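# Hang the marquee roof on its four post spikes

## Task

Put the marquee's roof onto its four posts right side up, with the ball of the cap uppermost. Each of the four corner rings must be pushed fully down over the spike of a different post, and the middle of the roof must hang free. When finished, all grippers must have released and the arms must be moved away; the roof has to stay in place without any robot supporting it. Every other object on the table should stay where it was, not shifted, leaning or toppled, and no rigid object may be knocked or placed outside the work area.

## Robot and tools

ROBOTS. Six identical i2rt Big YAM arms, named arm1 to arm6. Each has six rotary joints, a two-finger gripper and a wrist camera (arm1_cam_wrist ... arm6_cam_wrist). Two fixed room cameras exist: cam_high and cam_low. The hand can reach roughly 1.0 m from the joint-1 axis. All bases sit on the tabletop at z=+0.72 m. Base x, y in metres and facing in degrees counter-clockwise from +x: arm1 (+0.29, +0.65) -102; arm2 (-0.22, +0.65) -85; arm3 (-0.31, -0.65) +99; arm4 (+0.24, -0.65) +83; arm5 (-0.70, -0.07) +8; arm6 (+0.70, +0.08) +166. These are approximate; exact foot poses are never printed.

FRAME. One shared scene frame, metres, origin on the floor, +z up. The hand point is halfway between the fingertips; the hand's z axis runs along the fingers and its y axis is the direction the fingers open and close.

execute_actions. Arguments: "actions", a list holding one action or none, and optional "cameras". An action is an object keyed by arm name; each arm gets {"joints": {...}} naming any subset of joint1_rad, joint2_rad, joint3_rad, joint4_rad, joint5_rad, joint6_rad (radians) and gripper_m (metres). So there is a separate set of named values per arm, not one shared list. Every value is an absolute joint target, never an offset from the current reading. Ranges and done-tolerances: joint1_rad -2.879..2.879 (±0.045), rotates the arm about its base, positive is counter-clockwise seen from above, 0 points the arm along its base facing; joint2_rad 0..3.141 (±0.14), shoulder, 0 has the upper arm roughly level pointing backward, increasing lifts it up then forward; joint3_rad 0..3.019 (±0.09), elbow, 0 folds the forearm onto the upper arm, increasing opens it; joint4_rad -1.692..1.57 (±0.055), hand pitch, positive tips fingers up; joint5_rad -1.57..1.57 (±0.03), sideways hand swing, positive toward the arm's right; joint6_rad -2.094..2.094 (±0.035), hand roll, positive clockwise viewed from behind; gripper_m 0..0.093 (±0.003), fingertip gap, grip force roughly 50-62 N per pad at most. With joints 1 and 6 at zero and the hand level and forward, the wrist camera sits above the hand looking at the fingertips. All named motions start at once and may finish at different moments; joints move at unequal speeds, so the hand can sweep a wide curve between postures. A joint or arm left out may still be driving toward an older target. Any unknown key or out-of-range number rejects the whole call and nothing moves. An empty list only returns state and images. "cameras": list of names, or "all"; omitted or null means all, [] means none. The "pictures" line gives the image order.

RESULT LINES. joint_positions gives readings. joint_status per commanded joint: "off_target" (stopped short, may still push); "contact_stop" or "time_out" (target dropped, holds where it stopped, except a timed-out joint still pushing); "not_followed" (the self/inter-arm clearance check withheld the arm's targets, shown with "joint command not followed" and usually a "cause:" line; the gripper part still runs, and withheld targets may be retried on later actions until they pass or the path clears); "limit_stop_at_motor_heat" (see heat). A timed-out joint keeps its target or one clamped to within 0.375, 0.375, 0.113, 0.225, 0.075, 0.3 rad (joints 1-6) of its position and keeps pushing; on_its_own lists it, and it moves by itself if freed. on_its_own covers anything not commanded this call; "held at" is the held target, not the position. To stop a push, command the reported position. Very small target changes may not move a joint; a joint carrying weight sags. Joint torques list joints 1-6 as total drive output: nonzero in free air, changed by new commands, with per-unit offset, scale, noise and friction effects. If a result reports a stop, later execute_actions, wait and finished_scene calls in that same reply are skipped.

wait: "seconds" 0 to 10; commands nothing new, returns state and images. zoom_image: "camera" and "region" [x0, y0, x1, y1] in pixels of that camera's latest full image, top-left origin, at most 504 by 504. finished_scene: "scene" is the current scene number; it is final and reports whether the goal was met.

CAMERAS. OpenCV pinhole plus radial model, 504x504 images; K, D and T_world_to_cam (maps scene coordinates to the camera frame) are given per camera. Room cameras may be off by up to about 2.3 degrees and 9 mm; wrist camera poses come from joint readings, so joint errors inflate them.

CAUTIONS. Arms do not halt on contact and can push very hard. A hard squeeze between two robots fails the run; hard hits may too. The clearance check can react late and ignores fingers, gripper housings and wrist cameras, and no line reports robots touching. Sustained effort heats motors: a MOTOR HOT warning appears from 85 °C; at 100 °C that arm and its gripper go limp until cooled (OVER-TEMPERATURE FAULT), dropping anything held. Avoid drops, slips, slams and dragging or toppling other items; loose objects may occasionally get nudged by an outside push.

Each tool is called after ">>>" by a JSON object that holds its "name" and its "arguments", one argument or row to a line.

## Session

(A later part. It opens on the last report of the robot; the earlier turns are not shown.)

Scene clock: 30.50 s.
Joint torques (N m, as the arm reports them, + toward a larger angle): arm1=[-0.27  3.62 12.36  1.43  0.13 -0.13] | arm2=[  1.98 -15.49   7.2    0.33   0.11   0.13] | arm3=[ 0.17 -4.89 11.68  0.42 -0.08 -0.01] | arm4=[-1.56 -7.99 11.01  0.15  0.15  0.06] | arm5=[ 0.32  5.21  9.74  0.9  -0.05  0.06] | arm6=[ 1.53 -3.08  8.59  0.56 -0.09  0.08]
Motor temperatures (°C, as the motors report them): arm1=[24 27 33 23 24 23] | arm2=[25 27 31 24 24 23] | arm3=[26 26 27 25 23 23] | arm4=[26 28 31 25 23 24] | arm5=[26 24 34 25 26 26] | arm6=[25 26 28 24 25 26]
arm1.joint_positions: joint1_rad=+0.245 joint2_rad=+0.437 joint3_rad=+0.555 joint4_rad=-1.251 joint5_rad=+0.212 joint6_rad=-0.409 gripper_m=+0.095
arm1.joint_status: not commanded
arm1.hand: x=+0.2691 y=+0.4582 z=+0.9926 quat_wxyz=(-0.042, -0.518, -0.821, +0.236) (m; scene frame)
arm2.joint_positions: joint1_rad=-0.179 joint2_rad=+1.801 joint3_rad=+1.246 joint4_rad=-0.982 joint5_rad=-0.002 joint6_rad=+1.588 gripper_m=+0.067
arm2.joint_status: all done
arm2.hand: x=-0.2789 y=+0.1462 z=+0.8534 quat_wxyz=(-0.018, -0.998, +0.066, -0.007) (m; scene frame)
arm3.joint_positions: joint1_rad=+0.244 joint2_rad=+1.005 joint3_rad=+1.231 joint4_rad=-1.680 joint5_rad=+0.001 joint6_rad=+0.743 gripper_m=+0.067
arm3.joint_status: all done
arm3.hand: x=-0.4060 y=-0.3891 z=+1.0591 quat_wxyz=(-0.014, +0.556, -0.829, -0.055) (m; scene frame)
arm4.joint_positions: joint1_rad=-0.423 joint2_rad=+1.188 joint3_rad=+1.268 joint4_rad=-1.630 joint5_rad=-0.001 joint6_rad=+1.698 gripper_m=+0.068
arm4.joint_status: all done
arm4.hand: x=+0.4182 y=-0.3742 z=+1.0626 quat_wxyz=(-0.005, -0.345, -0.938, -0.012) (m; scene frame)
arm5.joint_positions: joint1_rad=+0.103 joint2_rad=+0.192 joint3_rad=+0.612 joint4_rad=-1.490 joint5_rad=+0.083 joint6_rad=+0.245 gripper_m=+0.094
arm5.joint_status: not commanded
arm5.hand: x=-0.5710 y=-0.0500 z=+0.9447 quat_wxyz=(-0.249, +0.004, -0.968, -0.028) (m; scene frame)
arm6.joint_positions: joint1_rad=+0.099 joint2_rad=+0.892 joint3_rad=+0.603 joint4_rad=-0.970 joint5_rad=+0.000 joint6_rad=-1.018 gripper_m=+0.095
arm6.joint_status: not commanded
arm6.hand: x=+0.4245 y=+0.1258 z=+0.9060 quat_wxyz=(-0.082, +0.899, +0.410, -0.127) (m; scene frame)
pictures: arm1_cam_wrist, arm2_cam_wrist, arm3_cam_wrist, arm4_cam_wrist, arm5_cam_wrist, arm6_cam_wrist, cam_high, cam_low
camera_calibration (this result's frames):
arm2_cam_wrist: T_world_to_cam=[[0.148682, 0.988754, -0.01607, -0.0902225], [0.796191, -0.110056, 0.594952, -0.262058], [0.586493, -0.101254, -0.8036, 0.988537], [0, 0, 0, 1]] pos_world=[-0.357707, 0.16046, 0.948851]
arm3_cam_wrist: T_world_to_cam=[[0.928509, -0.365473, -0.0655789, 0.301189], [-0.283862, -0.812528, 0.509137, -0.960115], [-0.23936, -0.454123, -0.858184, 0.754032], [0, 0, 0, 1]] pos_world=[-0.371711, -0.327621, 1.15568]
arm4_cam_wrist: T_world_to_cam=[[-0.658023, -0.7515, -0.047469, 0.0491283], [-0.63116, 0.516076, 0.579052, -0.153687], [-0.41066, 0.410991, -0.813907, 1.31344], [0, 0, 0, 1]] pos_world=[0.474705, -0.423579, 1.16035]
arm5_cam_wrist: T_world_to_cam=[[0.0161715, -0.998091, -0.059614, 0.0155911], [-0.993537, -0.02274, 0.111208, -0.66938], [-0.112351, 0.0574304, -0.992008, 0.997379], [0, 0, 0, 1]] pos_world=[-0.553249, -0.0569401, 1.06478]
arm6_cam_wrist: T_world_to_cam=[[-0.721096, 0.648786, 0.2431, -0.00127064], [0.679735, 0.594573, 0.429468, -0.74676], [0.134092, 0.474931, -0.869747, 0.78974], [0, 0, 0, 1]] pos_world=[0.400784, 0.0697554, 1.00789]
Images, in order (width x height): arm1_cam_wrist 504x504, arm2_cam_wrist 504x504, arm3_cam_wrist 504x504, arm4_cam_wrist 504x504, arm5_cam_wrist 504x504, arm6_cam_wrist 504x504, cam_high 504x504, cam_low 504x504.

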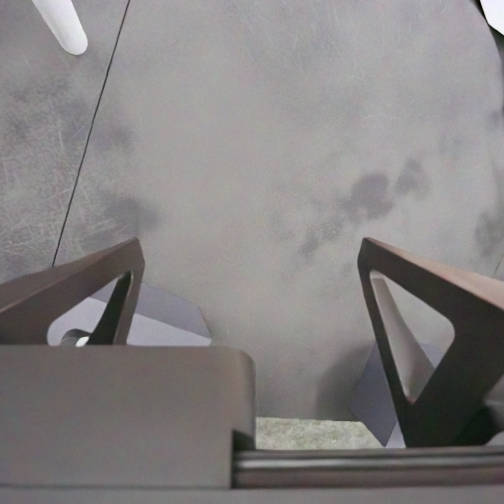

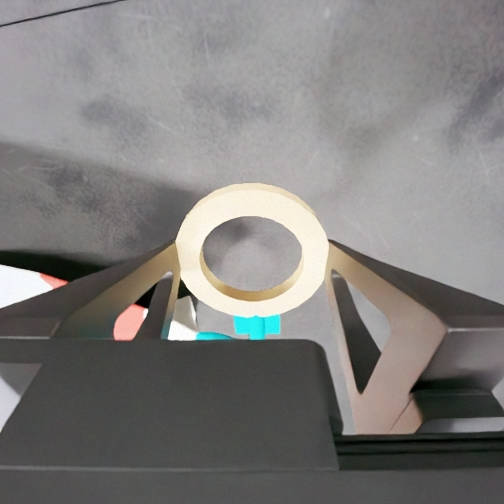

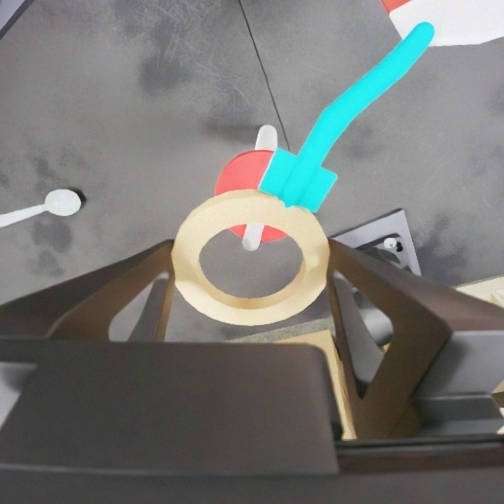

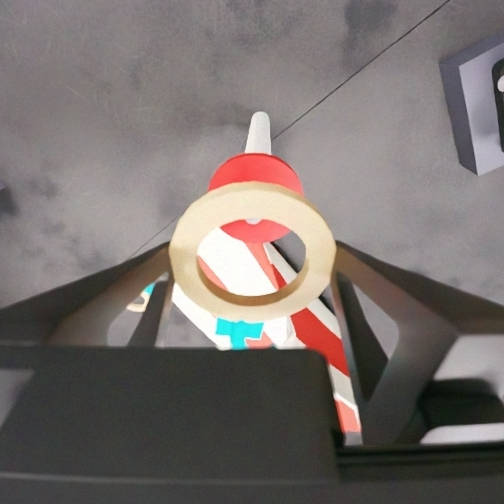

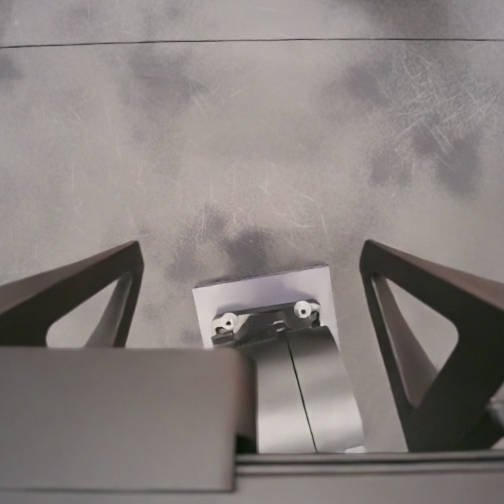

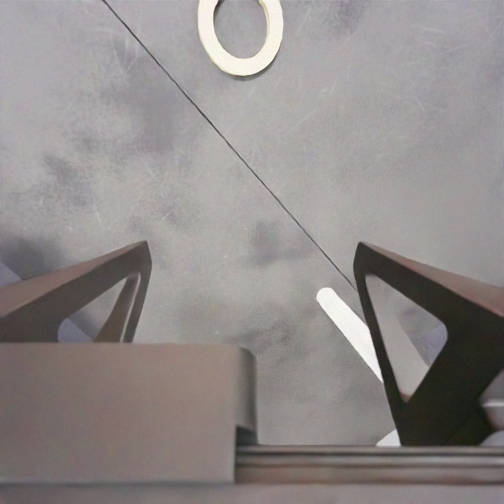

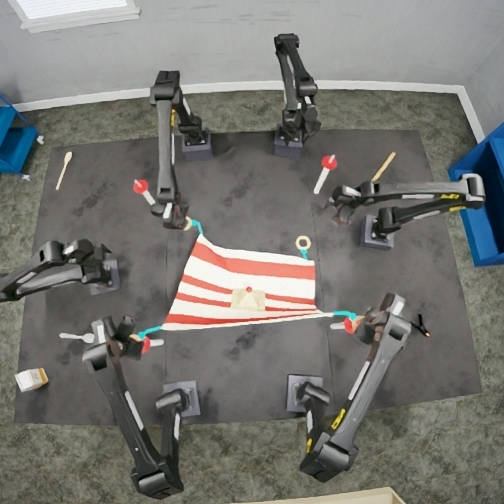

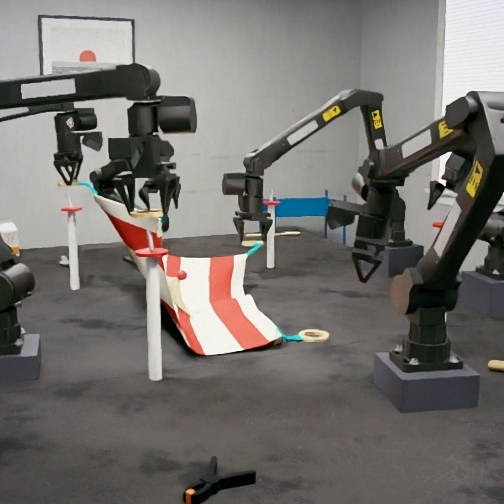

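>>> {"name": "execute_actions", "arguments": {
  "actions": [
    {"arm3":{"joints":{"joint3_rad":1.055,"joint4_rad":-1.575}},"arm4":{"joints":{"joint3_rad":1.1,"joint4_rad":-1.45}},"arm6":{"joints":{"joint1_rad":0.305,"joint2_rad":1.64,"joint3_rad":0.88,"joint4_rad":-0.77,"joint6_rad":1.55}}}
  ],
  "cameras": ["arm3_cam_wrist","arm4_cam_wrist","arm6_cam_wrist","cam_low"]
}}

Scene clock: 36.67 s.
Joint torques (N m, as the arm reports them, + toward a larger angle): arm1=[-0.37  3.54 12.48  1.44  0.1  -0.14] | arm2=[  1.9  -15.53   7.32   0.31   0.11   0.14] | arm3=[ 0.17 -5.04  9.38  1.07 -0.08  0.  ] | arm4=[-1.58 -8.62 10.78  1.15  0.15  0.06] | arm5=[ 0.3   5.2   9.75  0.89 -0.05  0.06] | arm6=[  1.36 -13.9    6.59   0.33   0.15   0.  ]
Motor temperatures (°C, as the motors report them): arm1=[24 27 34 23 24 23] | arm2=[25 27 31 24 24 23] | arm3=[26 26 28 25 23 23] | arm4=[26 27 32 25 23 24] | arm5=[26 24 34 25 26 26] | arm6=[25 26 29 24 25 26]
arm1.joint_positions: joint1_rad=+0.245 joint2_rad=+0.437 joint3_rad=+0.555 joint4_rad=-1.251 joint5_rad=+0.212 joint6_rad=-0.409 gripper_m=+0.095
arm1.joint_status: not commanded
arm1.hand: x=+0.2691 y=+0.4582 z=+0.9926 quat_wxyz=(-0.042, -0.518, -0.821, +0.236) (m; scene frame)
arm2.joint_positions: joint1_rad=-0.179 joint2_rad=+1.801 joint3_rad=+1.246 joint4_rad=-0.982 joint5_rad=-0.002 joint6_rad=+1.589 gripper_m=+0.067
arm2.joint_status: not commanded
arm2.hand: x=-0.2789 y=+0.1462 z=+0.8534 quat_wxyz=(-0.018, -0.998, +0.067, -0.007) (m; scene frame)
arm3.joint_positions: joint1_rad=+0.244 joint2_rad=+1.005 joint3_rad=+1.061 joint4_rad=-1.587 joint5_rad=+0.001 joint6_rad=+0.743 gripper_m=+0.067
arm3.joint_status: all done
arm3.hand: x=-0.4025 y=-0.3985 z=+0.9936 quat_wxyz=(-0.005, +0.557, -0.830, -0.018) (m; scene frame)
arm4.joint_positions: joint1_rad=-0.423 joint2_rad=+1.193 joint3_rad=+1.089 joint4_rad=-1.468 joint5_rad=-0.001 joint6_rad=+1.698 gripper_m=+0.068
arm4.joint_status: all done
arm4.hand: x=+0.4163 y=-0.3780 z=+0.9927 quat_wxyz=(-0.003, -0.345, -0.938, -0.001) (m; scene frame)
arm5.joint_positions: joint1_rad=+0.103 joint2_rad=+0.192 joint3_rad=+0.612 joint4_rad=-1.490 joint5_rad=+0.083 joint6_rad=+0.245 gripper_m=+0.094
arm5.joint_status: not commanded
arm5.hand: x=-0.5710 y=-0.0500 z=+0.9447 quat_wxyz=(-0.249, +0.004, -0.968, -0.028) (m; scene frame)
arm6.joint_positions: joint1_rad=+0.308 joint2_rad=+1.650 joint3_rad=+0.867 joint4_rad=-0.770 joint5_rad=+0.000 joint6_rad=+1.532 gripper_m=+0.095
arm6.joint_status: all done
arm6.hand: x=+0.3061 y=+0.0614 z=+0.7680 quat_wxyz=(+0.006, +0.737, -0.676, -0.002) (m; scene frame)
pictures: arm3_cam_wrist, arm4_cam_wrist, arm6_cam_wrist, cam_low
camera_calibration (this result's frames):
arm3_cam_wrist: T_world_to_cam=[[0.929563, -0.368381, -0.0144283, 0.23864], [-0.298111, -0.774119, 0.558453, -0.972857], [-0.216893, -0.514816, -0.82941, 0.650689], [0, 0, 0, 1]] pos_world=[-0.370721, -0.33021, 1.08643]
arm4_cam_wrist: T_world_to_cam=[[-0.658283, -0.752349, -0.0251997, 0.0193575], [-0.624185, 0.526819, 0.576936, -0.109301], [-0.420782, 0.395516, -0.8164, 1.2582], [0, 0, 0, 1]] pos_world=[0.473948, -0.425495, 1.09074]
arm6_cam_wrist: T_world_to_cam=[[0.995814, 0.0887721, -0.021773, -0.299037], [0.0845241, -0.803698, 0.589004, -0.423141], [0.0347882, -0.588379, -0.807837, 0.764319], [0, 0, 0, 1]] pos_world=[0.306961, 0.136178, 0.860166]
Images, in order (width x height): arm3_cam_wrist 504x504, arm4_cam_wrist 504x504, arm6_cam_wrist 504x504, cam_low 504x504.

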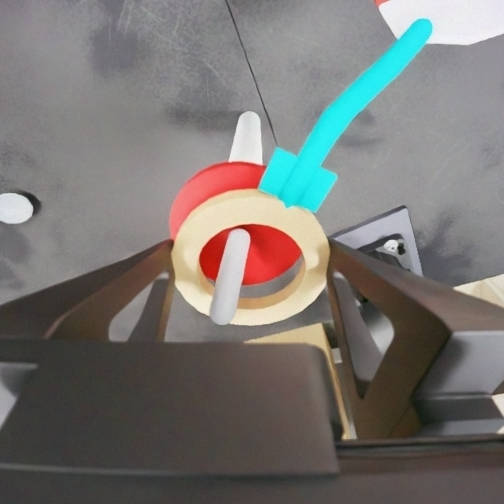

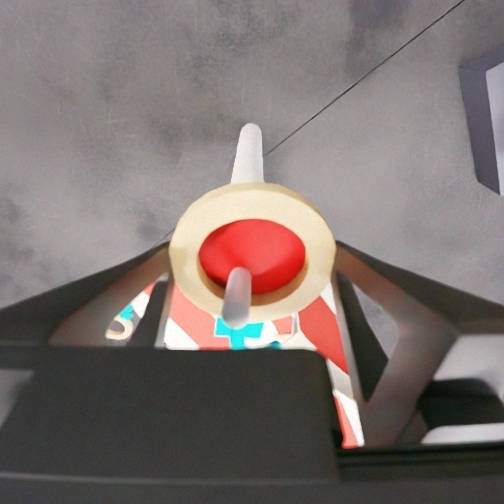

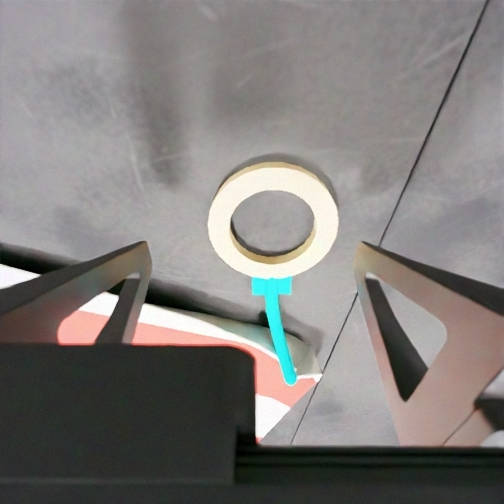

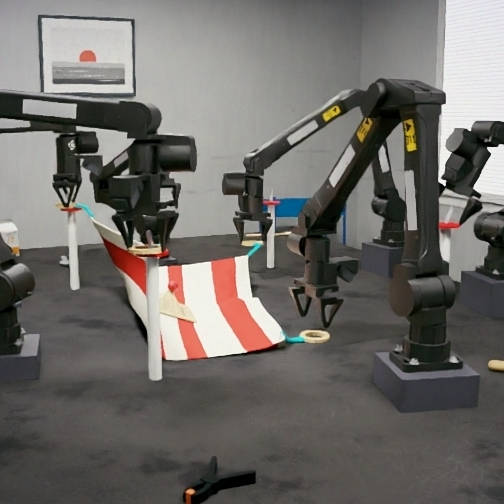

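>>> {"name": "execute_actions", "arguments": {
  "actions": [
    {"arm3":{"joints":{"joint1_rad":0.21,"joint2_rad":1.05,"joint4_rad":-1.54}},"arm4":{"joints":{"joint1_rad":-0.36,"joint4_rad":-1.43}},"arm6":{"joints":{"joint2_rad":1.72,"joint3_rad":0.82,"joint4_rad":-0.675}}}
  ],
  "cameras": ["arm3_cam_wrist","arm4_cam_wrist","arm6_cam_wrist"]
}}

Scene clock: 38.90 s.
Joint torques (N m, as the arm reports them, + toward a larger angle): arm1=[-0.48  3.46 12.54  1.38  0.11 -0.16] | arm2=[  1.93 -15.51   7.34   0.3    0.11   0.13] | arm3=[-0.82 -4.22  9.4   1.11 -0.03 -0.02] | arm4=[-0.61 -8.37 10.85  1.01  0.16  0.05] | arm5=[ 0.32  5.19  9.77  0.89 -0.05  0.06] | arm6=[  0.91 -11.96   4.63   0.64   0.14   0.02]
Motor temperatures (°C, as the motors report them): arm1=[24 27 34 23 24 23] | arm2=[25 27 31 24 24 23] | arm3=[26 26 28 25 23 23] | arm4=[26 27 32 25 23 24] | arm5=[26 24 34 25 26 26] | arm6=[25 26 28 24 25 26]
arm1.joint_positions: joint1_rad=+0.245 joint2_rad=+0.437 joint3_rad=+0.555 joint4_rad=-1.251 joint5_rad=+0.212 joint6_rad=-0.409 gripper_m=+0.095
arm1.joint_status: not commanded
arm1.hand: x=+0.2691 y=+0.4582 z=+0.9926 quat_wxyz=(-0.042, -0.518, -0.821, +0.236) (m; scene frame)
arm2.joint_positions: joint1_rad=-0.179 joint2_rad=+1.801 joint3_rad=+1.246 joint4_rad=-0.982 joint5_rad=-0.002 joint6_rad=+1.589 gripper_m=+0.067
arm2.joint_status: not commanded
arm2.hand: x=-0.2789 y=+0.1462 z=+0.8534 quat_wxyz=(-0.018, -0.998, +0.067, -0.007) (m; scene frame)
arm3.joint_positions: joint1_rad=+0.218 joint2_rad=+1.032 joint3_rad=+1.061 joint4_rad=-1.554 joint5_rad=+0.000 joint6_rad=+0.745 gripper_m=+0.067
arm3.joint_status: all done
arm3.hand: x=-0.4000 y=-0.3853 z=+0.9872 quat_wxyz=(-0.006, +0.546, -0.838, -0.021) (m; scene frame)
arm4.joint_positions: joint1_rad=-0.364 joint2_rad=+1.193 joint3_rad=+1.089 joint4_rad=-1.448 joint5_rad=-0.001 joint6_rad=+1.698 gripper_m=+0.068
arm4.joint_status: all done
arm4.hand: x=+0.4022 y=-0.3637 z=+0.9927 quat_wxyz=(-0.005, -0.317, -0.948, -0.010) (m; scene frame)
arm5.joint_positions: joint1_rad=+0.103 joint2_rad=+0.192 joint3_rad=+0.612 joint4_rad=-1.490 joint5_rad=+0.083 joint6_rad=+0.245 gripper_m=+0.094
arm5.joint_status: not commanded
arm5.hand: x=-0.5710 y=-0.0500 z=+0.9447 quat_wxyz=(-0.249, +0.004, -0.968, -0.028) (m; scene frame)
arm6.joint_positions: joint1_rad=+0.308 joint2_rad=+1.718 joint3_rad=+0.827 joint4_rad=-0.685 joint5_rad=+0.000 joint6_rad=+1.533 gripper_m=+0.095
arm6.joint_status: all done
arm6.hand: x=+0.3176 y=+0.0618 z=+0.7328 quat_wxyz=(-0.002, +0.737, -0.676, +0.006) (m; scene frame)
pictures: arm3_cam_wrist, arm4_cam_wrist, arm6_cam_wrist
camera_calibration (this result's frames):
arm3_cam_wrist: T_world_to_cam=[[0.919212, -0.393275, -0.0196185, 0.232448], [-0.317162, -0.768999, 0.555022, -0.960608], [-0.233363, -0.50396, -0.831604, 0.652473], [0, 0, 0, 1]] pos_world=[-0.366075, -0.31847, 1.08032]
arm4_cam_wrist: T_world_to_cam=[[-0.611937, -0.789654, -0.044502, 0.0078283], [-0.66014, 0.478962, 0.578628, -0.130218], [-0.435601, 0.383462, -0.814376, 1.24613], [0, 0, 0, 1]] pos_world=[0.461646, -0.409293, 1.09052]
arm6_cam_wrist: T_world_to_cam=[[0.996105, 0.0881617, 0.00148015, -0.328379], [0.0703186, -0.804407, 0.589903, -0.399216], [0.0531975, -0.587501, -0.807473, 0.729532], [0, 0, 0, 1]] pos_world=[0.316363, 0.136419, 0.825062]
Images, in order (width x height): arm3_cam_wrist 504x504, arm4_cam_wrist 504x504, arm6_cam_wrist 504x504.

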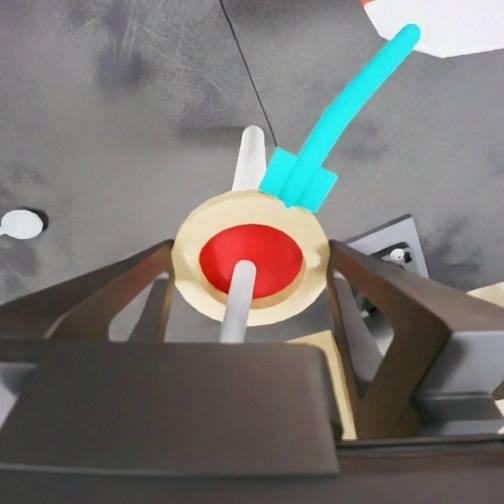

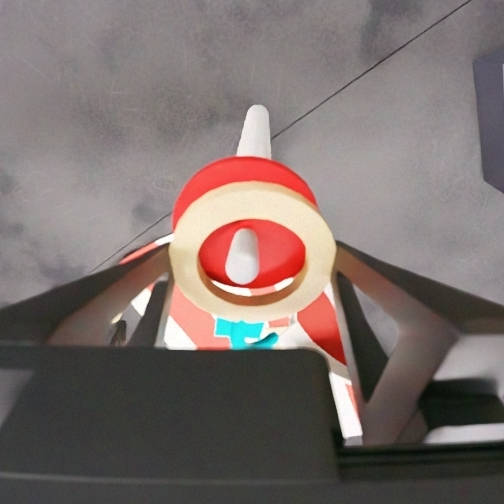

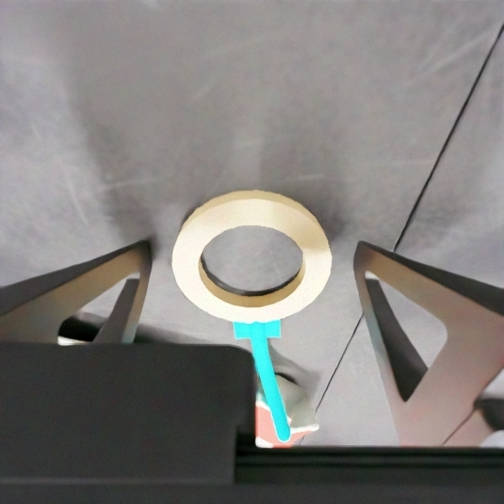

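>>> {"name": "execute_actions", "arguments": {
  "actions": [
    {"arm6":{"joints":{"joint2_rad":1.735,"gripper_m":0.05}},"arm1":{"joints":{"joint1_rad":-0.35,"joint2_rad":0.15,"joint4_rad":-1.45}}}
  ],
  "cameras": []
}}

>>> {"name": "execute_actions", "arguments": {
  "actions": [
    {"arm6":{"joints":{"joint1_rad":0.1,"joint2_rad":1.33,"joint3_rad":1.37,"joint4_rad":-1.6,"joint6_rad":1.67}},"arm2":{"joints":{"joint2_rad":1.425,"joint3_rad":1.35,"joint4_rad":-1.47}}}
  ],
  "cameras": []
}}

>>> {"name": "execute_actions", "arguments": {
  "actions": [
    {"arm6":{"joints":{"joint1_rad":-0.54}},"arm2":{"joints":{"joint1_rad":-0.745}}}
  ],
  "cameras": ["arm2_cam_wrist","arm6_cam_wrist","cam_high"]
}}

Scene clock: 42.97 s.
Joint torques (N m, as the arm reports them, + toward a larger angle): arm1=[-0.85  6.27 11.96  0.69  0.12 -0.14] | arm2=[  1.95 -15.45   7.32   0.31   0.1    0.13] | arm3=[-0.81 -4.19  9.4   1.17 -0.02 -0.03] | arm4=[-0.36 -8.44 10.83  1.06  0.14  0.06] | arm5=[ 0.32  5.22  9.75  0.9  -0.05  0.06] | arm6=[  0.55 -12.61   4.72   0.61   0.1    0.02]
Motor temperatures (°C, as the motors report them): arm1=[24 27 34 23 24 23] | arm2=[25 27 31 24 24 23] | arm3=[26 26 28 25 23 23] | arm4=[26 27 32 25 23 24] | arm5=[26 24 34 25 26 26] | arm6=[25 26 28 24 25 26]
arm1.joint_positions: joint1_rad=-0.343 joint2_rad=+0.143 joint3_rad=+0.555 joint4_rad=-1.436 joint5_rad=+0.212 joint6_rad=-0.409 gripper_m=+0.095
arm1.joint_status: all done
arm1.hand: x=+0.1939 y=+0.5519 z=+1.0123 quat_wxyz=(+0.010, -0.728, -0.623, +0.287) (m; scene frame)
arm2.joint_positions: joint1_rad=-0.179 joint2_rad=+1.801 joint3_rad=+1.246 joint4_rad=-0.982 joint5_rad=-0.002 joint6_rad=+1.589 gripper_m=+0.067
arm2.joint_status: not commanded
arm2.hand: x=-0.2789 y=+0.1462 z=+0.8534 quat_wxyz=(-0.018, -0.998, +0.067, -0.007) (m; scene frame)
arm3.joint_positions: joint1_rad=+0.218 joint2_rad=+1.032 joint3_rad=+1.061 joint4_rad=-1.554 joint5_rad=+0.000 joint6_rad=+0.745 gripper_m=+0.067
arm3.joint_status: not commanded
arm3.hand: x=-0.4000 y=-0.3853 z=+0.9872 quat_wxyz=(-0.006, +0.546, -0.838, -0.021) (m; scene frame)
arm4.joint_positions: joint1_rad=-0.364 joint2_rad=+1.193 joint3_rad=+1.089 joint4_rad=-1.448 joint5_rad=-0.001 joint6_rad=+1.698 gripper_m=+0.068
arm4.joint_status: not commanded
arm4.hand: x=+0.4022 y=-0.3637 z=+0.9927 quat_wxyz=(-0.005, -0.317, -0.948, -0.010) (m; scene frame)
arm5.joint_positions: joint1_rad=+0.103 joint2_rad=+0.192 joint3_rad=+0.612 joint4_rad=-1.490 joint5_rad=+0.083 joint6_rad=+0.245 gripper_m=+0.094
arm5.joint_status: not commanded
arm5.hand: x=-0.5710 y=-0.0500 z=+0.9447 quat_wxyz=(-0.249, +0.004, -0.968, -0.028) (m; scene frame)
arm6.joint_positions: joint1_rad=+0.308 joint2_rad=+1.719 joint3_rad=+0.827 joint4_rad=-0.685 joint5_rad=+0.000 joint6_rad=+1.533 gripper_m=+0.068
arm6.joint_status: gripper_m off_target (ended at +0.068, target +0.050); the others done
arm6.hand: x=+0.3176 y=+0.0618 z=+0.7325 quat_wxyz=(-0.002, +0.737, -0.676, +0.006) (m; scene frame)
pictures: none
No camera images: the call's "cameras" was empty. Leave "cameras" out to get every camera's image.

Scene clock: 44.50 s.
Joint torques (N m, as the arm reports them, + toward a larger angle): arm1=[-1.2   6.59 12.04  0.6   0.12 -0.15] | arm2=[  1.83 -10.69  10.35  -0.35   0.1    0.08] | arm3=[-0.77 -4.21  9.42  1.15 -0.03 -0.02] | arm4=[-0.54 -8.39 10.86  1.08  0.14  0.07] | arm5=[ 0.29  5.21  9.76  0.9  -0.05  0.06] | arm6=[  2.4  -11.04   9.94  -0.3    0.09   0.03]
Motor temperatures (°C, as the motors report them): arm1=[24 27 35 23 24 23] | arm2=[25 27 31 24 24 23] | arm3=[26 26 28 25 23 23] | arm4=[26 27 32 25 23 24] | arm5=[26 24 35 25 26 26] | arm6=[25 26 28 24 25 26]
arm1.joint_positions: joint1_rad=-0.343 joint2_rad=+0.143 joint3_rad=+0.555 joint4_rad=-1.436 joint5_rad=+0.212 joint6_rad=-0.409 gripper_m=+0.095
arm1.joint_status: not commanded
arm1.hand: x=+0.1939 y=+0.5519 z=+1.0123 quat_wxyz=(+0.010, -0.728, -0.623, +0.287) (m; scene frame)
arm2.joint_positions: joint1_rad=-0.179 joint2_rad=+1.423 joint3_rad=+1.326 joint4_rad=-1.458 joint5_rad=-0.002 joint6_rad=+1.591 gripper_m=+0.067
arm2.joint_status: all done
arm2.hand: x=-0.2711 y=+0.2364 z=+1.0486 quat_wxyz=(-0.009, -0.998, +0.068, -0.007) (m; scene frame)
arm3.joint_positions: joint1_rad=+0.218 joint2_rad=+1.032 joint3_rad=+1.061 joint4_rad=-1.554 joint5_rad=+0.000 joint6_rad=+0.745 gripper_m=+0.067
arm3.joint_status: not commanded
arm3.hand: x=-0.4000 y=-0.3853 z=+0.9872 quat_wxyz=(-0.006, +0.546, -0.838, -0.021) (m; scene frame)
arm4.joint_positions: joint1_rad=-0.364 joint2_rad=+1.193 joint3_rad=+1.089 joint4_rad=-1.448 joint5_rad=-0.001 joint6_rad=+1.698 gripper_m=+0.068
arm4.joint_status: not commanded
arm4.hand: x=+0.4022 y=-0.3637 z=+0.9927 quat_wxyz=(-0.005, -0.317, -0.948, -0.010) (m; scene frame)
arm5.joint_positions: joint1_rad=+0.103 joint2_rad=+0.192 joint3_rad=+0.612 joint4_rad=-1.490 joint5_rad=+0.083 joint6_rad=+0.245 gripper_m=+0.094
arm5.joint_status: not commanded
arm5.hand: x=-0.5710 y=-0.0500 z=+0.9447 quat_wxyz=(-0.249, +0.004, -0.968, -0.028) (m; scene frame)
arm6.joint_positions: joint1_rad=+0.093 joint2_rad=+1.337 joint3_rad=+1.346 joint4_rad=-1.589 joint5_rad=+0.000 joint6_rad=+1.654 gripper_m=+0.068
arm6.joint_status: all done
arm6.hand: x=+0.3237 y=+0.1450 z=+1.0523 quat_wxyz=(-0.004, +0.614, -0.790, +0.008) (m; scene frame)
pictures: none
No camera images: the call's "cameras" was empty. Leave "cameras" out to get every camera's image.

Scene clock: 45.73 s.
Joint torques (N m, as the arm reports them, + toward a larger angle): arm1=[-1.29  6.83 11.98  0.69  0.12 -0.14] | arm2=[ -1.34 -11.37  10.32  -0.09   0.79   0.11] | arm3=[-0.64 -4.16  9.43  0.99 -0.21 -0.02] | arm4=[-0.72 -8.43 10.9   0.86  0.45  0.06] | arm5=[ 0.32  5.2   9.73  0.89 -0.05  0.06] | arm6=[  0.6  -11.08  10.05  -0.26   0.76  -0.03]
Motor temperatures (°C, as the motors report them): arm1=[24 27 35 23 24 23] | arm2=[25 27 31 24 24 23] | arm3=[26 26 28 25 23 23] | arm4=[26 27 32 25 23 24] | arm5=[26 24 35 25 26 26] | arm6=[25 26 29 24 25 26]
arm1.joint_positions: joint1_rad=-0.343 joint2_rad=+0.143 joint3_rad=+0.555 joint4_rad=-1.436 joint5_rad=+0.212 joint6_rad=-0.409 gripper_m=+0.095
arm1.joint_status: not commanded
arm1.hand: x=+0.1939 y=+0.5519 z=+1.0123 quat_wxyz=(+0.010, -0.728, -0.623, +0.287) (m; scene frame)
arm2.joint_positions: joint1_rad=-0.722 joint2_rad=+1.423 joint3_rad=+1.326 joint4_rad=-1.465 joint5_rad=-0.020 joint6_rad=+1.591 gripper_m=+0.067
arm2.joint_status: all done
arm2.hand: x=-0.4749 y=+0.3201 z=+1.0458 quat_wxyz=(-0.007, -0.943, +0.333, -0.015) (m; scene frame)
arm3.joint_positions: joint1_rad=+0.216 joint2_rad=+1.032 joint3_rad=+1.061 joint4_rad=-1.550 joint5_rad=+0.004 joint6_rad=+0.745 gripper_m=+0.067
arm3.joint_status: not commanded
arm3.hand: x=-0.3991 y=-0.3840 z=+0.9873 quat_wxyz=(-0.008, +0.545, -0.838, -0.023) (m; scene frame)
arm4.joint_positions: joint1_rad=-0.362 joint2_rad=+1.193 joint3_rad=+1.089 joint4_rad=-1.442 joint5_rad=-0.009 joint6_rad=+1.698 gripper_m=+0.068
arm4.joint_status: not commanded
arm4.hand: x=+0.4011 y=-0.3612 z=+0.9927 quat_wxyz=(-0.001, -0.316, -0.949, -0.014) (m; scene frame)
arm5.joint_positions: joint1_rad=+0.103 joint2_rad=+0.192 joint3_rad=+0.612 joint4_rad=-1.490 joint5_rad=+0.083 joint6_rad=+0.245 gripper_m=+0.094
arm5.joint_status: not commanded
arm5.hand: x=-0.5710 y=-0.0500 z=+0.9447 quat_wxyz=(-0.249, +0.004, -0.968, -0.028) (m; scene frame)
arm6.joint_positions: joint1_rad=-0.519 joint2_rad=+1.337 joint3_rad=+1.346 joint4_rad=-1.589 joint5_rad=-0.018 joint6_rad=+1.660 gripper_m=+0.068
arm6.joint_status: all done
arm6.hand: x=+0.4260 y=+0.3466 z=+1.0519 quat_wxyz=(+0.004, +0.344, -0.939, +0.012) (m; scene frame)
pictures: arm2_cam_wrist, arm6_cam_wrist, cam_high
camera_calibration (this result's frames):
arm2_cam_wrist: T_world_to_cam=[[0.639862, 0.768322, 0.0160449, 0.0402864], [0.603862, -0.515593, 0.607878, -0.176399], [0.475319, -0.379269, -0.793868, 1.30168], [0, 0, 0, 1]] pos_world=[-0.537973, 0.371786, 1.13995]
arm6_cam_wrist: T_world_to_cam=[[0.647006, -0.762428, 0.00934187, -0.0267535], [-0.614781, -0.514385, 0.597873, -0.183025], [-0.45103, -0.39257, -0.801537, 1.28977], [0, 0, 0, 1]] pos_world=[0.486514, 0.391783, 1.14347]
Images, in order (width x height): arm2_cam_wrist 504x504, arm6_cam_wrist 504x504, cam_high 504x504.

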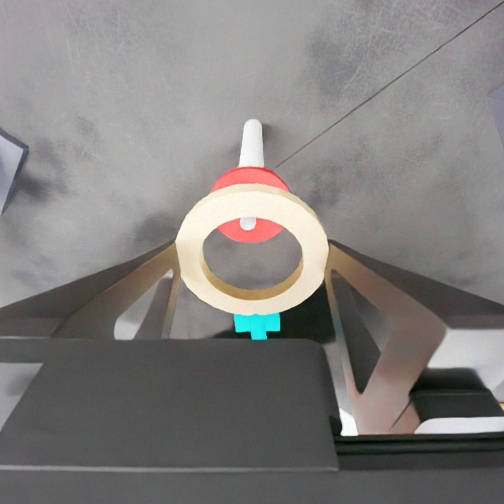

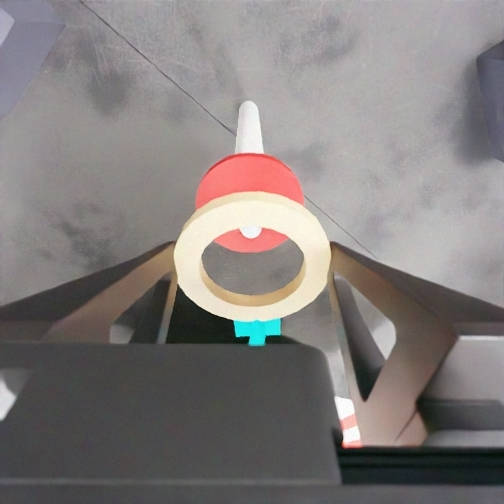

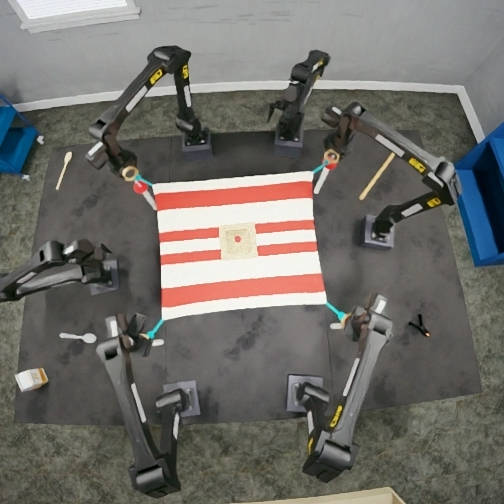

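>>> {"name": "execute_actions", "arguments": {
  "actions": [
    {"arm6":{"joints":{"joint1_rad":-0.56,"joint3_rad":1.225,"joint4_rad":-1.455}},"arm2":{"joints":{"joint1_rad":-0.71,"joint2_rad":1.455,"joint3_rad":1.195,"joint4_rad":-1.295}}}
  ],
  "cameras": ["arm2_cam_wrist","arm6_cam_wrist"]
}}

Scene clock: 47.37 s.
Joint torques (N m, as the arm reports them, + toward a larger angle): arm1=[-0.97  6.58 11.99  0.73  0.12 -0.15] | arm2=[  0.22 -11.74   8.91   0.71   0.76   0.11] | arm3=[-0.76 -4.24  9.41  1.   -0.2  -0.02] | arm4=[-0.75 -8.45 10.99  0.87  0.44  0.07] | arm5=[ 0.3   5.19  9.75  0.89 -0.05  0.06] | arm6=[ -0.81 -10.56   7.7    0.58   0.74   0.01]
Motor temperatures (°C, as the motors report them): arm1=[24 27 35 23 24 23] | arm2=[25 27 31 24 25 23] | arm3=[26 26 28 25 23 23] | arm4=[26 27 33 25 23 24] | arm5=[26 24 35 25 26 26] | arm6=[25 26 29 24 25 26]
arm1.joint_positions: joint1_rad=-0.343 joint2_rad=+0.143 joint3_rad=+0.555 joint4_rad=-1.436 joint5_rad=+0.212 joint6_rad=-0.409 gripper_m=+0.095
arm1.joint_status: not commanded
arm1.hand: x=+0.1939 y=+0.5519 z=+1.0123 quat_wxyz=(+0.010, -0.728, -0.623, +0.287) (m; scene frame)
arm2.joint_positions: joint1_rad=-0.700 joint2_rad=+1.456 joint3_rad=+1.190 joint4_rad=-1.308 joint5_rad=-0.019 joint6_rad=+1.591 gripper_m=+0.067
arm2.joint_status: all done
arm2.hand: x=-0.4656 y=+0.3162 z=+0.9819 quat_wxyz=(-0.001, -0.946, +0.322, -0.016) (m; scene frame)
arm3.joint_positions: joint1_rad=+0.216 joint2_rad=+1.032 joint3_rad=+1.061 joint4_rad=-1.550 joint5_rad=+0.004 joint6_rad=+0.745 gripper_m=+0.067
arm3.joint_status: not commanded
arm3.hand: x=-0.3991 y=-0.3840 z=+0.9873 quat_wxyz=(-0.008, +0.545, -0.838, -0.023) (m; scene frame)
arm4.joint_positions: joint1_rad=-0.362 joint2_rad=+1.193 joint3_rad=+1.089 joint4_rad=-1.442 joint5_rad=-0.009 joint6_rad=+1.698 gripper_m=+0.068
arm4.joint_status: not commanded
arm4.hand: x=+0.4011 y=-0.3612 z=+0.9927 quat_wxyz=(-0.001, -0.316, -0.949, -0.014) (m; scene frame)
arm5.joint_positions: joint1_rad=+0.103 joint2_rad=+0.192 joint3_rad=+0.612 joint4_rad=-1.490 joint5_rad=+0.083 joint6_rad=+0.245 gripper_m=+0.094
arm5.joint_status: not commanded
arm5.hand: x=-0.5710 y=-0.0500 z=+0.9447 quat_wxyz=(-0.249, +0.004, -0.968, -0.028) (m; scene frame)
arm6.joint_positions: joint1_rad=-0.527 joint2_rad=+1.334 joint3_rad=+1.230 joint4_rad=-1.459 joint5_rad=-0.018 joint6_rad=+1.660 gripper_m=+0.068
arm6.joint_status: all done
arm6.hand: x=+0.4278 y=+0.3490 z=+1.0086 quat_wxyz=(+0.008, +0.340, -0.940, +0.005) (m; scene frame)
pictures: arm2_cam_wrist, arm6_cam_wrist
camera_calibration (this result's frames):
arm2_cam_wrist: T_world_to_cam=[[0.622442, 0.782154, 0.02831, 0.0138508], [0.611267, -0.508402, 0.606531, -0.142692], [0.488794, -0.360225, -0.794556, 1.24599], [0, 0, 0, 1]] pos_world=[-0.530432, 0.36546, 1.07617]
arm6_cam_wrist: T_world_to_cam=[[0.641192, -0.767348, -0.00700912, -0.00498159], [-0.611777, -0.516669, 0.598985, -0.156449], [-0.463251, -0.379776, -0.80073, 1.25676], [0, 0, 0, 1]] pos_world=[0.489677, 0.392632, 1.1]
Images, in order (width x height): arm2_cam_wrist 504x504, arm6_cam_wrist 504x504.

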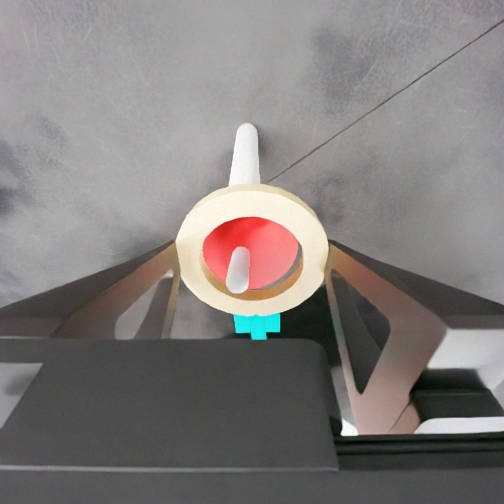

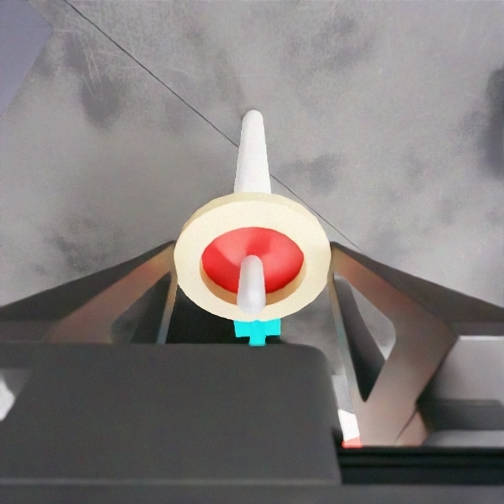

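>>> {"name": "execute_actions", "arguments": {
  "actions": [
    {"arm6":{"joints":{"joint1_rad":-0.495,"joint3_rad":1.195,"joint4_rad":-1.425}},"arm2":{"joints":{"joint1_rad":-0.665,"joint3_rad":1.145,"joint4_rad":-1.225}},"arm4":{"joints":{"joint3_rad":1.075}}}
  ],
  "cameras": ["arm2_cam_wrist","arm6_cam_wrist"]
}}

>>> {"name": "execute_actions", "arguments": {
  "actions": [
    {"arm6":{"joints":{"gripper_m":0.093}},"arm2":{"joints":{"gripper_m":0.093}},"arm3":{"joints":{"gripper_m":0.093}},"arm4":{"joints":{"gripper_m":0.093}}}
  ],
  "cameras": []
}}

>>> {"name": "execute_actions", "arguments": {
  "actions": [
    {"arm6":{"joints":{"joint3_rad":1.5,"joint4_rad":-1.69}},"arm2":{"joints":{"joint3_rad":1.5,"joint4_rad":-1.6}},"arm3":{"joints":{"joint3_rad":1.4,"joint4_rad":-1.69}},"arm4":{"joints":{"joint3_rad":1.42,"joint4_rad":-1.69}}}
  ],
  "cameras": ["arm2_cam_wrist","arm6_cam_wrist","arm3_cam_wrist","arm4_cam_wrist","cam_low"]
}}

Scene clock: 49.93 s.
Joint torques (N m, as the arm reports them, + toward a larger angle): arm1=[-1.31  6.39 12.09  0.74  0.12 -0.15] | arm2=[  0.6  -11.36   8.35   0.68   0.49   0.11] | arm3=[-0.71 -4.18  9.41  0.99 -0.21 -0.02] | arm4=[-0.62 -8.42  8.72  0.83  0.46  0.08] | arm5=[ 0.33  5.25  9.75  0.9  -0.05  0.06] | arm6=[  0.08 -10.12   6.65   0.54   0.55  -0.06]
Motor temperatures (°C, as the motors report them): arm1=[24 27 35 23 24 23] | arm2=[25 26 31 24 25 23] | arm3=[26 26 28 25 23 23] | arm4=[26 27 33 25 23 24] | arm5=[26 24 35 25 26 26] | arm6=[25 26 29 24 25 26]
arm1.joint_positions: joint1_rad=-0.343 joint2_rad=+0.143 joint3_rad=+0.555 joint4_rad=-1.436 joint5_rad=+0.212 joint6_rad=-0.409 gripper_m=+0.095
arm1.joint_status: not commanded
arm1.hand: x=+0.1939 y=+0.5519 z=+1.0123 quat_wxyz=(+0.010, -0.728, -0.623, +0.287) (m; scene frame)
arm2.joint_positions: joint1_rad=-0.660 joint2_rad=+1.456 joint3_rad=+1.146 joint4_rad=-1.236 joint5_rad=-0.012 joint6_rad=+1.591 gripper_m=+0.067
arm2.joint_status: all done
arm2.hand: x=-0.4541 y=+0.3056 z=+0.9662 quat_wxyz=(-0.014, -0.953, +0.303, -0.009) (m; scene frame)
arm3.joint_positions: joint1_rad=+0.216 joint2_rad=+1.032 joint3_rad=+1.061 joint4_rad=-1.550 joint5_rad=+0.004 joint6_rad=+0.745 gripper_m=+0.067
arm3.joint_status: not commanded
arm3.hand: x=-0.3991 y=-0.3840 z=+0.9873 quat_wxyz=(-0.008, +0.545, -0.838, -0.023) (m; scene frame)
arm4.joint_positions: joint1_rad=-0.362 joint2_rad=+1.193 joint3_rad=+1.089 joint4_rad=-1.441 joint5_rad=-0.009 joint6_rad=+1.698 gripper_m=+0.068
arm4.joint_status: all done
arm4.hand: x=+0.4011 y=-0.3612 z=+0.9924 quat_wxyz=(-0.001, -0.316, -0.949, -0.014) (m; scene frame)
arm5.joint_positions: joint1_rad=+0.103 joint2_rad=+0.192 joint3_rad=+0.612 joint4_rad=-1.490 joint5_rad=+0.083 joint6_rad=+0.245 gripper_m=+0.094
arm5.joint_status: not commanded
arm5.hand: x=-0.5710 y=-0.0500 z=+0.9447 quat_wxyz=(-0.249, +0.004, -0.968, -0.028) (m; scene frame)
arm6.joint_positions: joint1_rad=-0.485 joint2_rad=+1.330 joint3_rad=+1.220 joint4_rad=-1.434 joint5_rad=-0.013 joint6_rad=+1.660 gripper_m=+0.068
arm6.joint_status: all done
arm6.hand: x=+0.4151 y=+0.3401 z=+1.0067 quat_wxyz=(+0.010, +0.360, -0.933, -0.006) (m; scene frame)
pictures: arm2_cam_wrist, arm6_cam_wrist
camera_calibration (this result's frames):
arm2_cam_wrist: T_world_to_cam=[[0.591558, 0.806262, -0.00101476, 0.022387], [0.643985, -0.471737, 0.602285, -0.137813], [0.485121, -0.35694, -0.79828, 1.22505], [0, 0, 0, 1]] pos_world=[-0.518789, 0.354206, 1.06096]
arm6_cam_wrist: T_world_to_cam=[[0.672584, -0.739494, -0.0279065, -0.00513911], [-0.582401, -0.552216, 0.596545, -0.165269], [-0.456552, -0.384974, -0.802094, 1.24631], [0, 0, 0, 1]] pos_world=[0.476209, 0.384732, 1.0981]
Images, in order (width x height): arm2_cam_wrist 504x504, arm6_cam_wrist 504x504.

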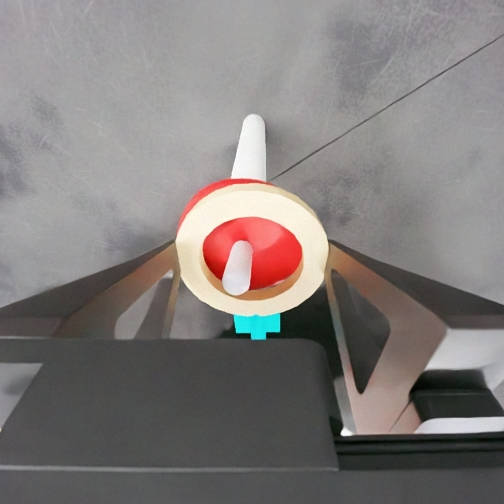

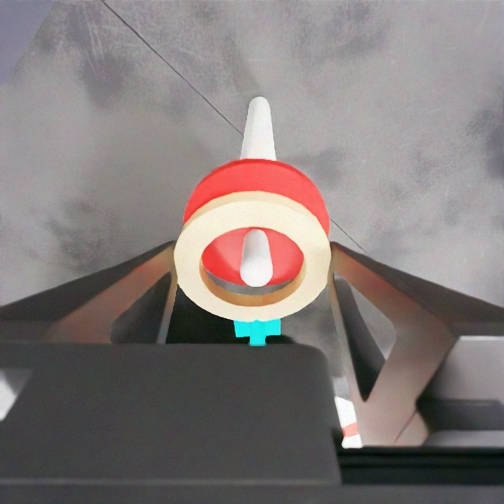

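Scene clock: 50.57 s.
Joint torques (N m, as the arm reports them, + toward a larger angle): arm1=[-0.83  6.38 12.03  0.7   0.11 -0.14] | arm2=[  0.91 -11.56   8.15   0.67   0.19   0.11] | arm3=[-0.67 -4.68  9.44  0.93 -0.19 -0.03] | arm4=[-1.01 -7.83 10.07  0.92  0.2   0.07] | arm5=[ 0.36  5.19  9.76  0.89 -0.04  0.06] | arm6=[  0.03 -10.18   7.58   0.66   0.14  -0.02]
Motor temperatures (°C, as the motors report them): arm1=[24 27 35 23 24 23] | arm2=[25 26 31 24 25 23] | arm3=[26 26 28 25 23 23] | arm4=[26 27 33 25 23 24] | arm5=[26 24 35 25 26 26] | arm6=[25 26 29 24 25 26]
arm1.joint_positions: joint1_rad=-0.343 joint2_rad=+0.143 joint3_rad=+0.555 joint4_rad=-1.436 joint5_rad=+0.212 joint6_rad=-0.409 gripper_m=+0.095
arm1.joint_status: not commanded
arm1.hand: x=+0.1939 y=+0.5519 z=+1.0123 quat_wxyz=(+0.010, -0.728, -0.623, +0.287) (m; scene frame)
arm2.joint_positions: joint1_rad=-0.660 joint2_rad=+1.456 joint3_rad=+1.146 joint4_rad=-1.236 joint5_rad=-0.004 joint6_rad=+1.591 gripper_m=+0.093
arm2.joint_status: all done
arm2.hand: x=-0.4552 y=+0.3063 z=+0.9662 quat_wxyz=(-0.013, -0.953, +0.304, -0.005) (m; scene frame)
arm3.joint_positions: joint1_rad=+0.216 joint2_rad=+1.036 joint3_rad=+1.061 joint4_rad=-1.549 joint5_rad=+0.004 joint6_rad=+0.745 gripper_m=+0.093
arm3.joint_status: all done
arm3.hand: x=-0.3994 y=-0.3833 z=+0.9860 quat_wxyz=(-0.007, +0.545, -0.838, -0.021) (m; scene frame)
arm4.joint_positions: joint1_rad=-0.362 joint2_rad=+1.193 joint3_rad=+1.073 joint4_rad=-1.441 joint5_rad=-0.002 joint6_rad=+1.698 gripper_m=+0.093
arm4.joint_status: all done
arm4.hand: x=+0.3999 y=-0.3658 z=+0.9863 quat_wxyz=(-0.003, -0.316, -0.949, -0.006) (m; scene frame)
arm5.joint_positions: joint1_rad=+0.103 joint2_rad=+0.192 joint3_rad=+0.612 joint4_rad=-1.490 joint5_rad=+0.083 joint6_rad=+0.245 gripper_m=+0.094
arm5.joint_status: not commanded
arm5.hand: x=-0.5710 y=-0.0500 z=+0.9447 quat_wxyz=(-0.249, +0.004, -0.968, -0.028) (m; scene frame)
arm6.joint_positions: joint1_rad=-0.487 joint2_rad=+1.330 joint3_rad=+1.207 joint4_rad=-1.434 joint5_rad=-0.003 joint6_rad=+1.660 gripper_m=+0.093
arm6.joint_status: all done
arm6.hand: x=+0.4198 y=+0.3394 z=+1.0015 quat_wxyz=(+0.002, +0.359, -0.933, -0.002) (m; scene frame)
pictures: none
No camera images: the call's "cameras" was empty. Leave "cameras" out to get every camera's image.

Scene clock: 51.67 s.
Joint torques (N m, as the arm reports them, + toward a larger angle): arm1=[-1.02  6.45 12.01  0.76  0.12 -0.14] | arm2=[  0.66 -10.76  11.36  -0.29   0.18   0.11] | arm3=[-0.54 -5.53 13.29  0.54 -0.19 -0.03] | arm4=[-0.85 -7.72 13.71  0.05  0.19  0.09] | arm5=[ 0.3   5.19  9.74  0.91 -0.05  0.06] | arm6=[ 1.16 -9.88 11.3  -0.12  0.23 -0.01]
Motor temperatures (°C, as the motors report them): arm1=[24 27 35 23 24 23] | arm2=[25 26 31 24 25 23] | arm3=[26 26 28 25 23 23] | arm4=[26 27 33 25 23 24] | arm5=[26 24 35 25 26 26] | arm6=[25 26 29 24 25 26]
arm1.joint_positions: joint1_rad=-0.343 joint2_rad=+0.143 joint3_rad=+0.555 joint4_rad=-1.436 joint5_rad=+0.212 joint6_rad=-0.409 gripper_m=+0.095
arm1.joint_status: not commanded
arm1.hand: x=+0.1939 y=+0.5519 z=+1.0123 quat_wxyz=(+0.010, -0.728, -0.623, +0.287) (m; scene frame)
arm2.joint_positions: joint1_rad=-0.660 joint2_rad=+1.446 joint3_rad=+1.464 joint4_rad=-1.591 joint5_rad=-0.004 joint6_rad=+1.591 gripper_m=+0.093
arm2.joint_status: all done
arm2.hand: x=-0.4609 y=+0.3007 z=+1.0894 quat_wxyz=(+0.001, -0.953, +0.303, -0.009) (m; scene frame)
arm3.joint_positions: joint1_rad=+0.216 joint2_rad=+1.046 joint3_rad=+1.363 joint4_rad=-1.680 joint5_rad=+0.004 joint6_rad=+0.745 gripper_m=+0.093
arm3.joint_status: all done
arm3.hand: x=-0.4072 y=-0.3604 z=+1.1019 quat_wxyz=(-0.027, +0.542, -0.834, -0.099) (m; scene frame)
arm4.joint_positions: joint1_rad=-0.362 joint2_rad=+1.189 joint3_rad=+1.381 joint4_rad=-1.677 joint5_rad=-0.002 joint6_rad=+1.698 gripper_m=+0.093
arm4.joint_status: all done
arm4.hand: x=+0.4056 y=-0.3544 z=+1.1054 quat_wxyz=(-0.011, -0.316, -0.948, -0.043) (m; scene frame)
arm5.joint_positions: joint1_rad=+0.103 joint2_rad=+0.192 joint3_rad=+0.612 joint4_rad=-1.490 joint5_rad=+0.083 joint6_rad=+0.245 gripper_m=+0.094
arm5.joint_status: not commanded
arm5.hand: x=-0.5710 y=-0.0500 z=+0.9447 quat_wxyz=(-0.249, +0.004, -0.968, -0.028) (m; scene frame)
arm6.joint_positions: joint1_rad=-0.487 joint2_rad=+1.322 joint3_rad=+1.454 joint4_rad=-1.680 joint5_rad=-0.003 joint6_rad=+1.660 gripper_m=+0.093
arm6.joint_status: all done
arm6.hand: x=+0.4201 y=+0.3391 z=+1.0986 quat_wxyz=(+0.004, +0.359, -0.933, -0.006) (m; scene frame)
pictures: arm2_cam_wrist, arm3_cam_wrist, arm4_cam_wrist, arm6_cam_wrist, cam_low
camera_calibration (this result's frames):
arm2_cam_wrist: T_world_to_cam=[[0.591202, 0.806087, 0.026531, 0.000395741], [0.638542, -0.487909, 0.595154, -0.199852], [0.492691, -0.334915, -0.803173, 1.32716], [0, 0, 0, 1]] pos_world=[-0.526498, 0.346656, 1.18487]
arm3_cam_wrist: T_world_to_cam=[[0.914501, -0.384887, -0.124701, 0.368039], [-0.295074, -0.845373, 0.445283, -0.904975], [-0.276803, -0.370415, -0.886664, 0.849832], [0, 0, 0, 1]] pos_world=[-0.368371, -0.308597, 1.20238]
arm4_cam_wrist: T_world_to_cam=[[-0.607308, -0.786837, -0.109839, 0.0935824], [-0.679924, 0.443244, 0.584156, -0.208391], [-0.41095, 0.429445, -0.804175, 1.33087], [0, 0, 0, 1]] pos_world=[0.462062, -0.405531, 1.20226]
arm6_cam_wrist: T_world_to_cam=[[0.671029, -0.741021, -0.0246665, -0.00905377], [-0.58989, -0.553736, 0.587712, -0.204382], [-0.449166, -0.379821, -0.808694, 1.32437], [0, 0, 0, 1]] pos_world=[0.480372, 0.38314, 1.1909]
Images, in order (width x height): arm2_cam_wrist 504x504, arm3_cam_wrist 504x504, arm4_cam_wrist 504x504, arm6_cam_wrist 504x504, cam_low 504x504.

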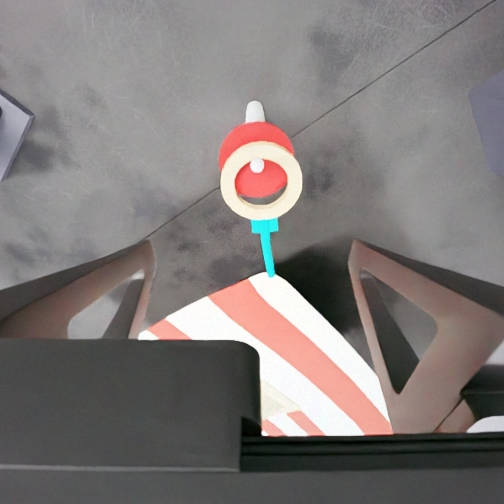

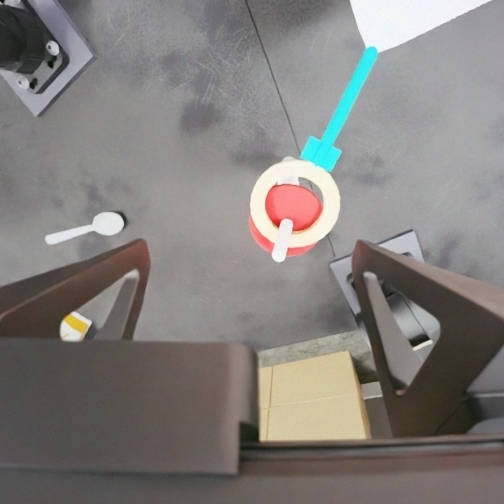

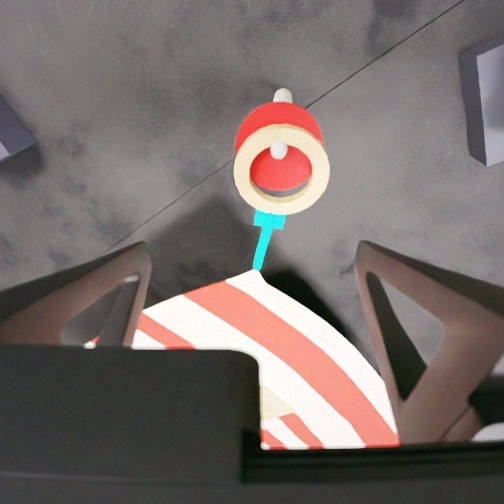

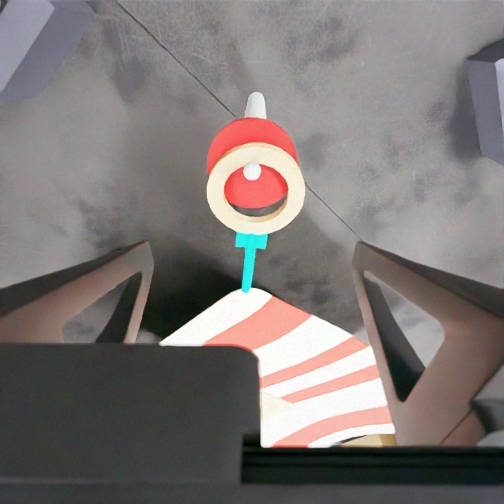

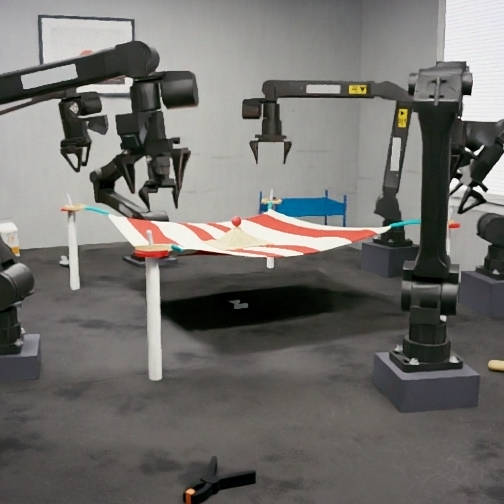

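>>> {"name": "execute_actions", "arguments": {
  "actions": [
    {"arm3":{"joints":{"joint2_rad":0.7}},"arm4":{"joints":{"joint2_rad":0.85}},"arm2":{"joints":{"joint2_rad":1.1}},"arm6":{"joints":{"joint2_rad":0.95}}}
  ],
  "cameras": []
}}

>>> {"name": "finished_scene", "arguments": {
  "scene": 2
}}

Scene clock: 54.70 s.
Joint torques (N m, as the arm reports them, + toward a larger angle): arm1=[-1.09  6.41 12.09  0.68  0.12 -0.13] | arm2=[ 0.63 -6.18 10.3   0.61  0.18  0.08] | arm3=[-0.72  0.44 11.11  1.35 -0.21 -0.05] | arm4=[-1.15 -3.07 11.63  0.74  0.18  0.04] | arm5=[ 0.27  5.23  9.75  0.9  -0.05  0.06] | arm6=[ 1.34 -4.76  9.95  0.89  0.13 -0.11]
Motor temperatures (°C, as the motors report them): arm1=[24 27 35 23 24 23] | arm2=[25 26 32 24 25 23] | arm3=[26 26 29 25 23 23] | arm4=[26 27 33 25 23 24] | arm5=[26 24 35 25 26 26] | arm6=[25 26 30 24 25 26]
arm1.joint_positions: joint1_rad=-0.343 joint2_rad=+0.143 joint3_rad=+0.555 joint4_rad=-1.436 joint5_rad=+0.212 joint6_rad=-0.409 gripper_m=+0.095
arm1.joint_status: not commanded
arm1.hand: x=+0.1939 y=+0.5519 z=+1.0123 quat_wxyz=(+0.010, -0.728, -0.623, +0.287) (m; scene frame)
arm2.joint_positions: joint1_rad=-0.660 joint2_rad=+1.102 joint3_rad=+1.477 joint4_rad=-1.595 joint5_rad=-0.004 joint6_rad=+1.591 gripper_m=+0.093
arm2.joint_status: all done
arm2.hand: x=-0.4222 y=+0.3608 z=+1.2222 quat_wxyz=(-0.168, -0.938, +0.300, +0.041) (m; scene frame)
arm3.joint_positions: joint1_rad=+0.216 joint2_rad=+0.698 joint3_rad=+1.376 joint4_rad=-1.684 joint5_rad=+0.004 joint6_rad=+0.745 gripper_m=+0.093
arm3.joint_status: all done
arm3.hand: x=-0.3752 y=-0.4549 z=+1.1890 quat_wxyz=(-0.070, +0.523, -0.806, -0.268) (m; scene frame)
arm4.joint_positions: joint1_rad=-0.362 joint2_rad=+0.856 joint3_rad=+1.396 joint4_rad=-1.681 joint5_rad=-0.002 joint6_rad=+1.698 gripper_m=+0.093
arm4.joint_status: all done
arm4.hand: x=+0.3630 y=-0.4283 z=+1.2040 quat_wxyz=(-0.043, -0.308, -0.927, -0.210) (m; scene frame)
arm5.joint_positions: joint1_rad=+0.103 joint2_rad=+0.192 joint3_rad=+0.612 joint4_rad=-1.490 joint5_rad=+0.083 joint6_rad=+0.245 gripper_m=+0.094
arm5.joint_status: not commanded
arm5.hand: x=-0.5710 y=-0.0500 z=+0.9447 quat_wxyz=(-0.249, +0.004, -0.968, -0.028) (m; scene frame)
arm6.joint_positions: joint1_rad=-0.487 joint2_rad=+0.957 joint3_rad=+1.470 joint4_rad=-1.684 joint5_rad=-0.003 joint6_rad=+1.660 gripper_m=+0.093
arm6.joint_status: all done
arm6.hand: x=+0.4860 y=+0.2780 z=+1.2207 quat_wxyz=(+0.087, +0.352, -0.916, -0.174) (m; scene frame)
pictures: none
No camera images: the call's "cameras" was empty. Leave "cameras" out to get every camera's image.

The scene is finished: the task was done.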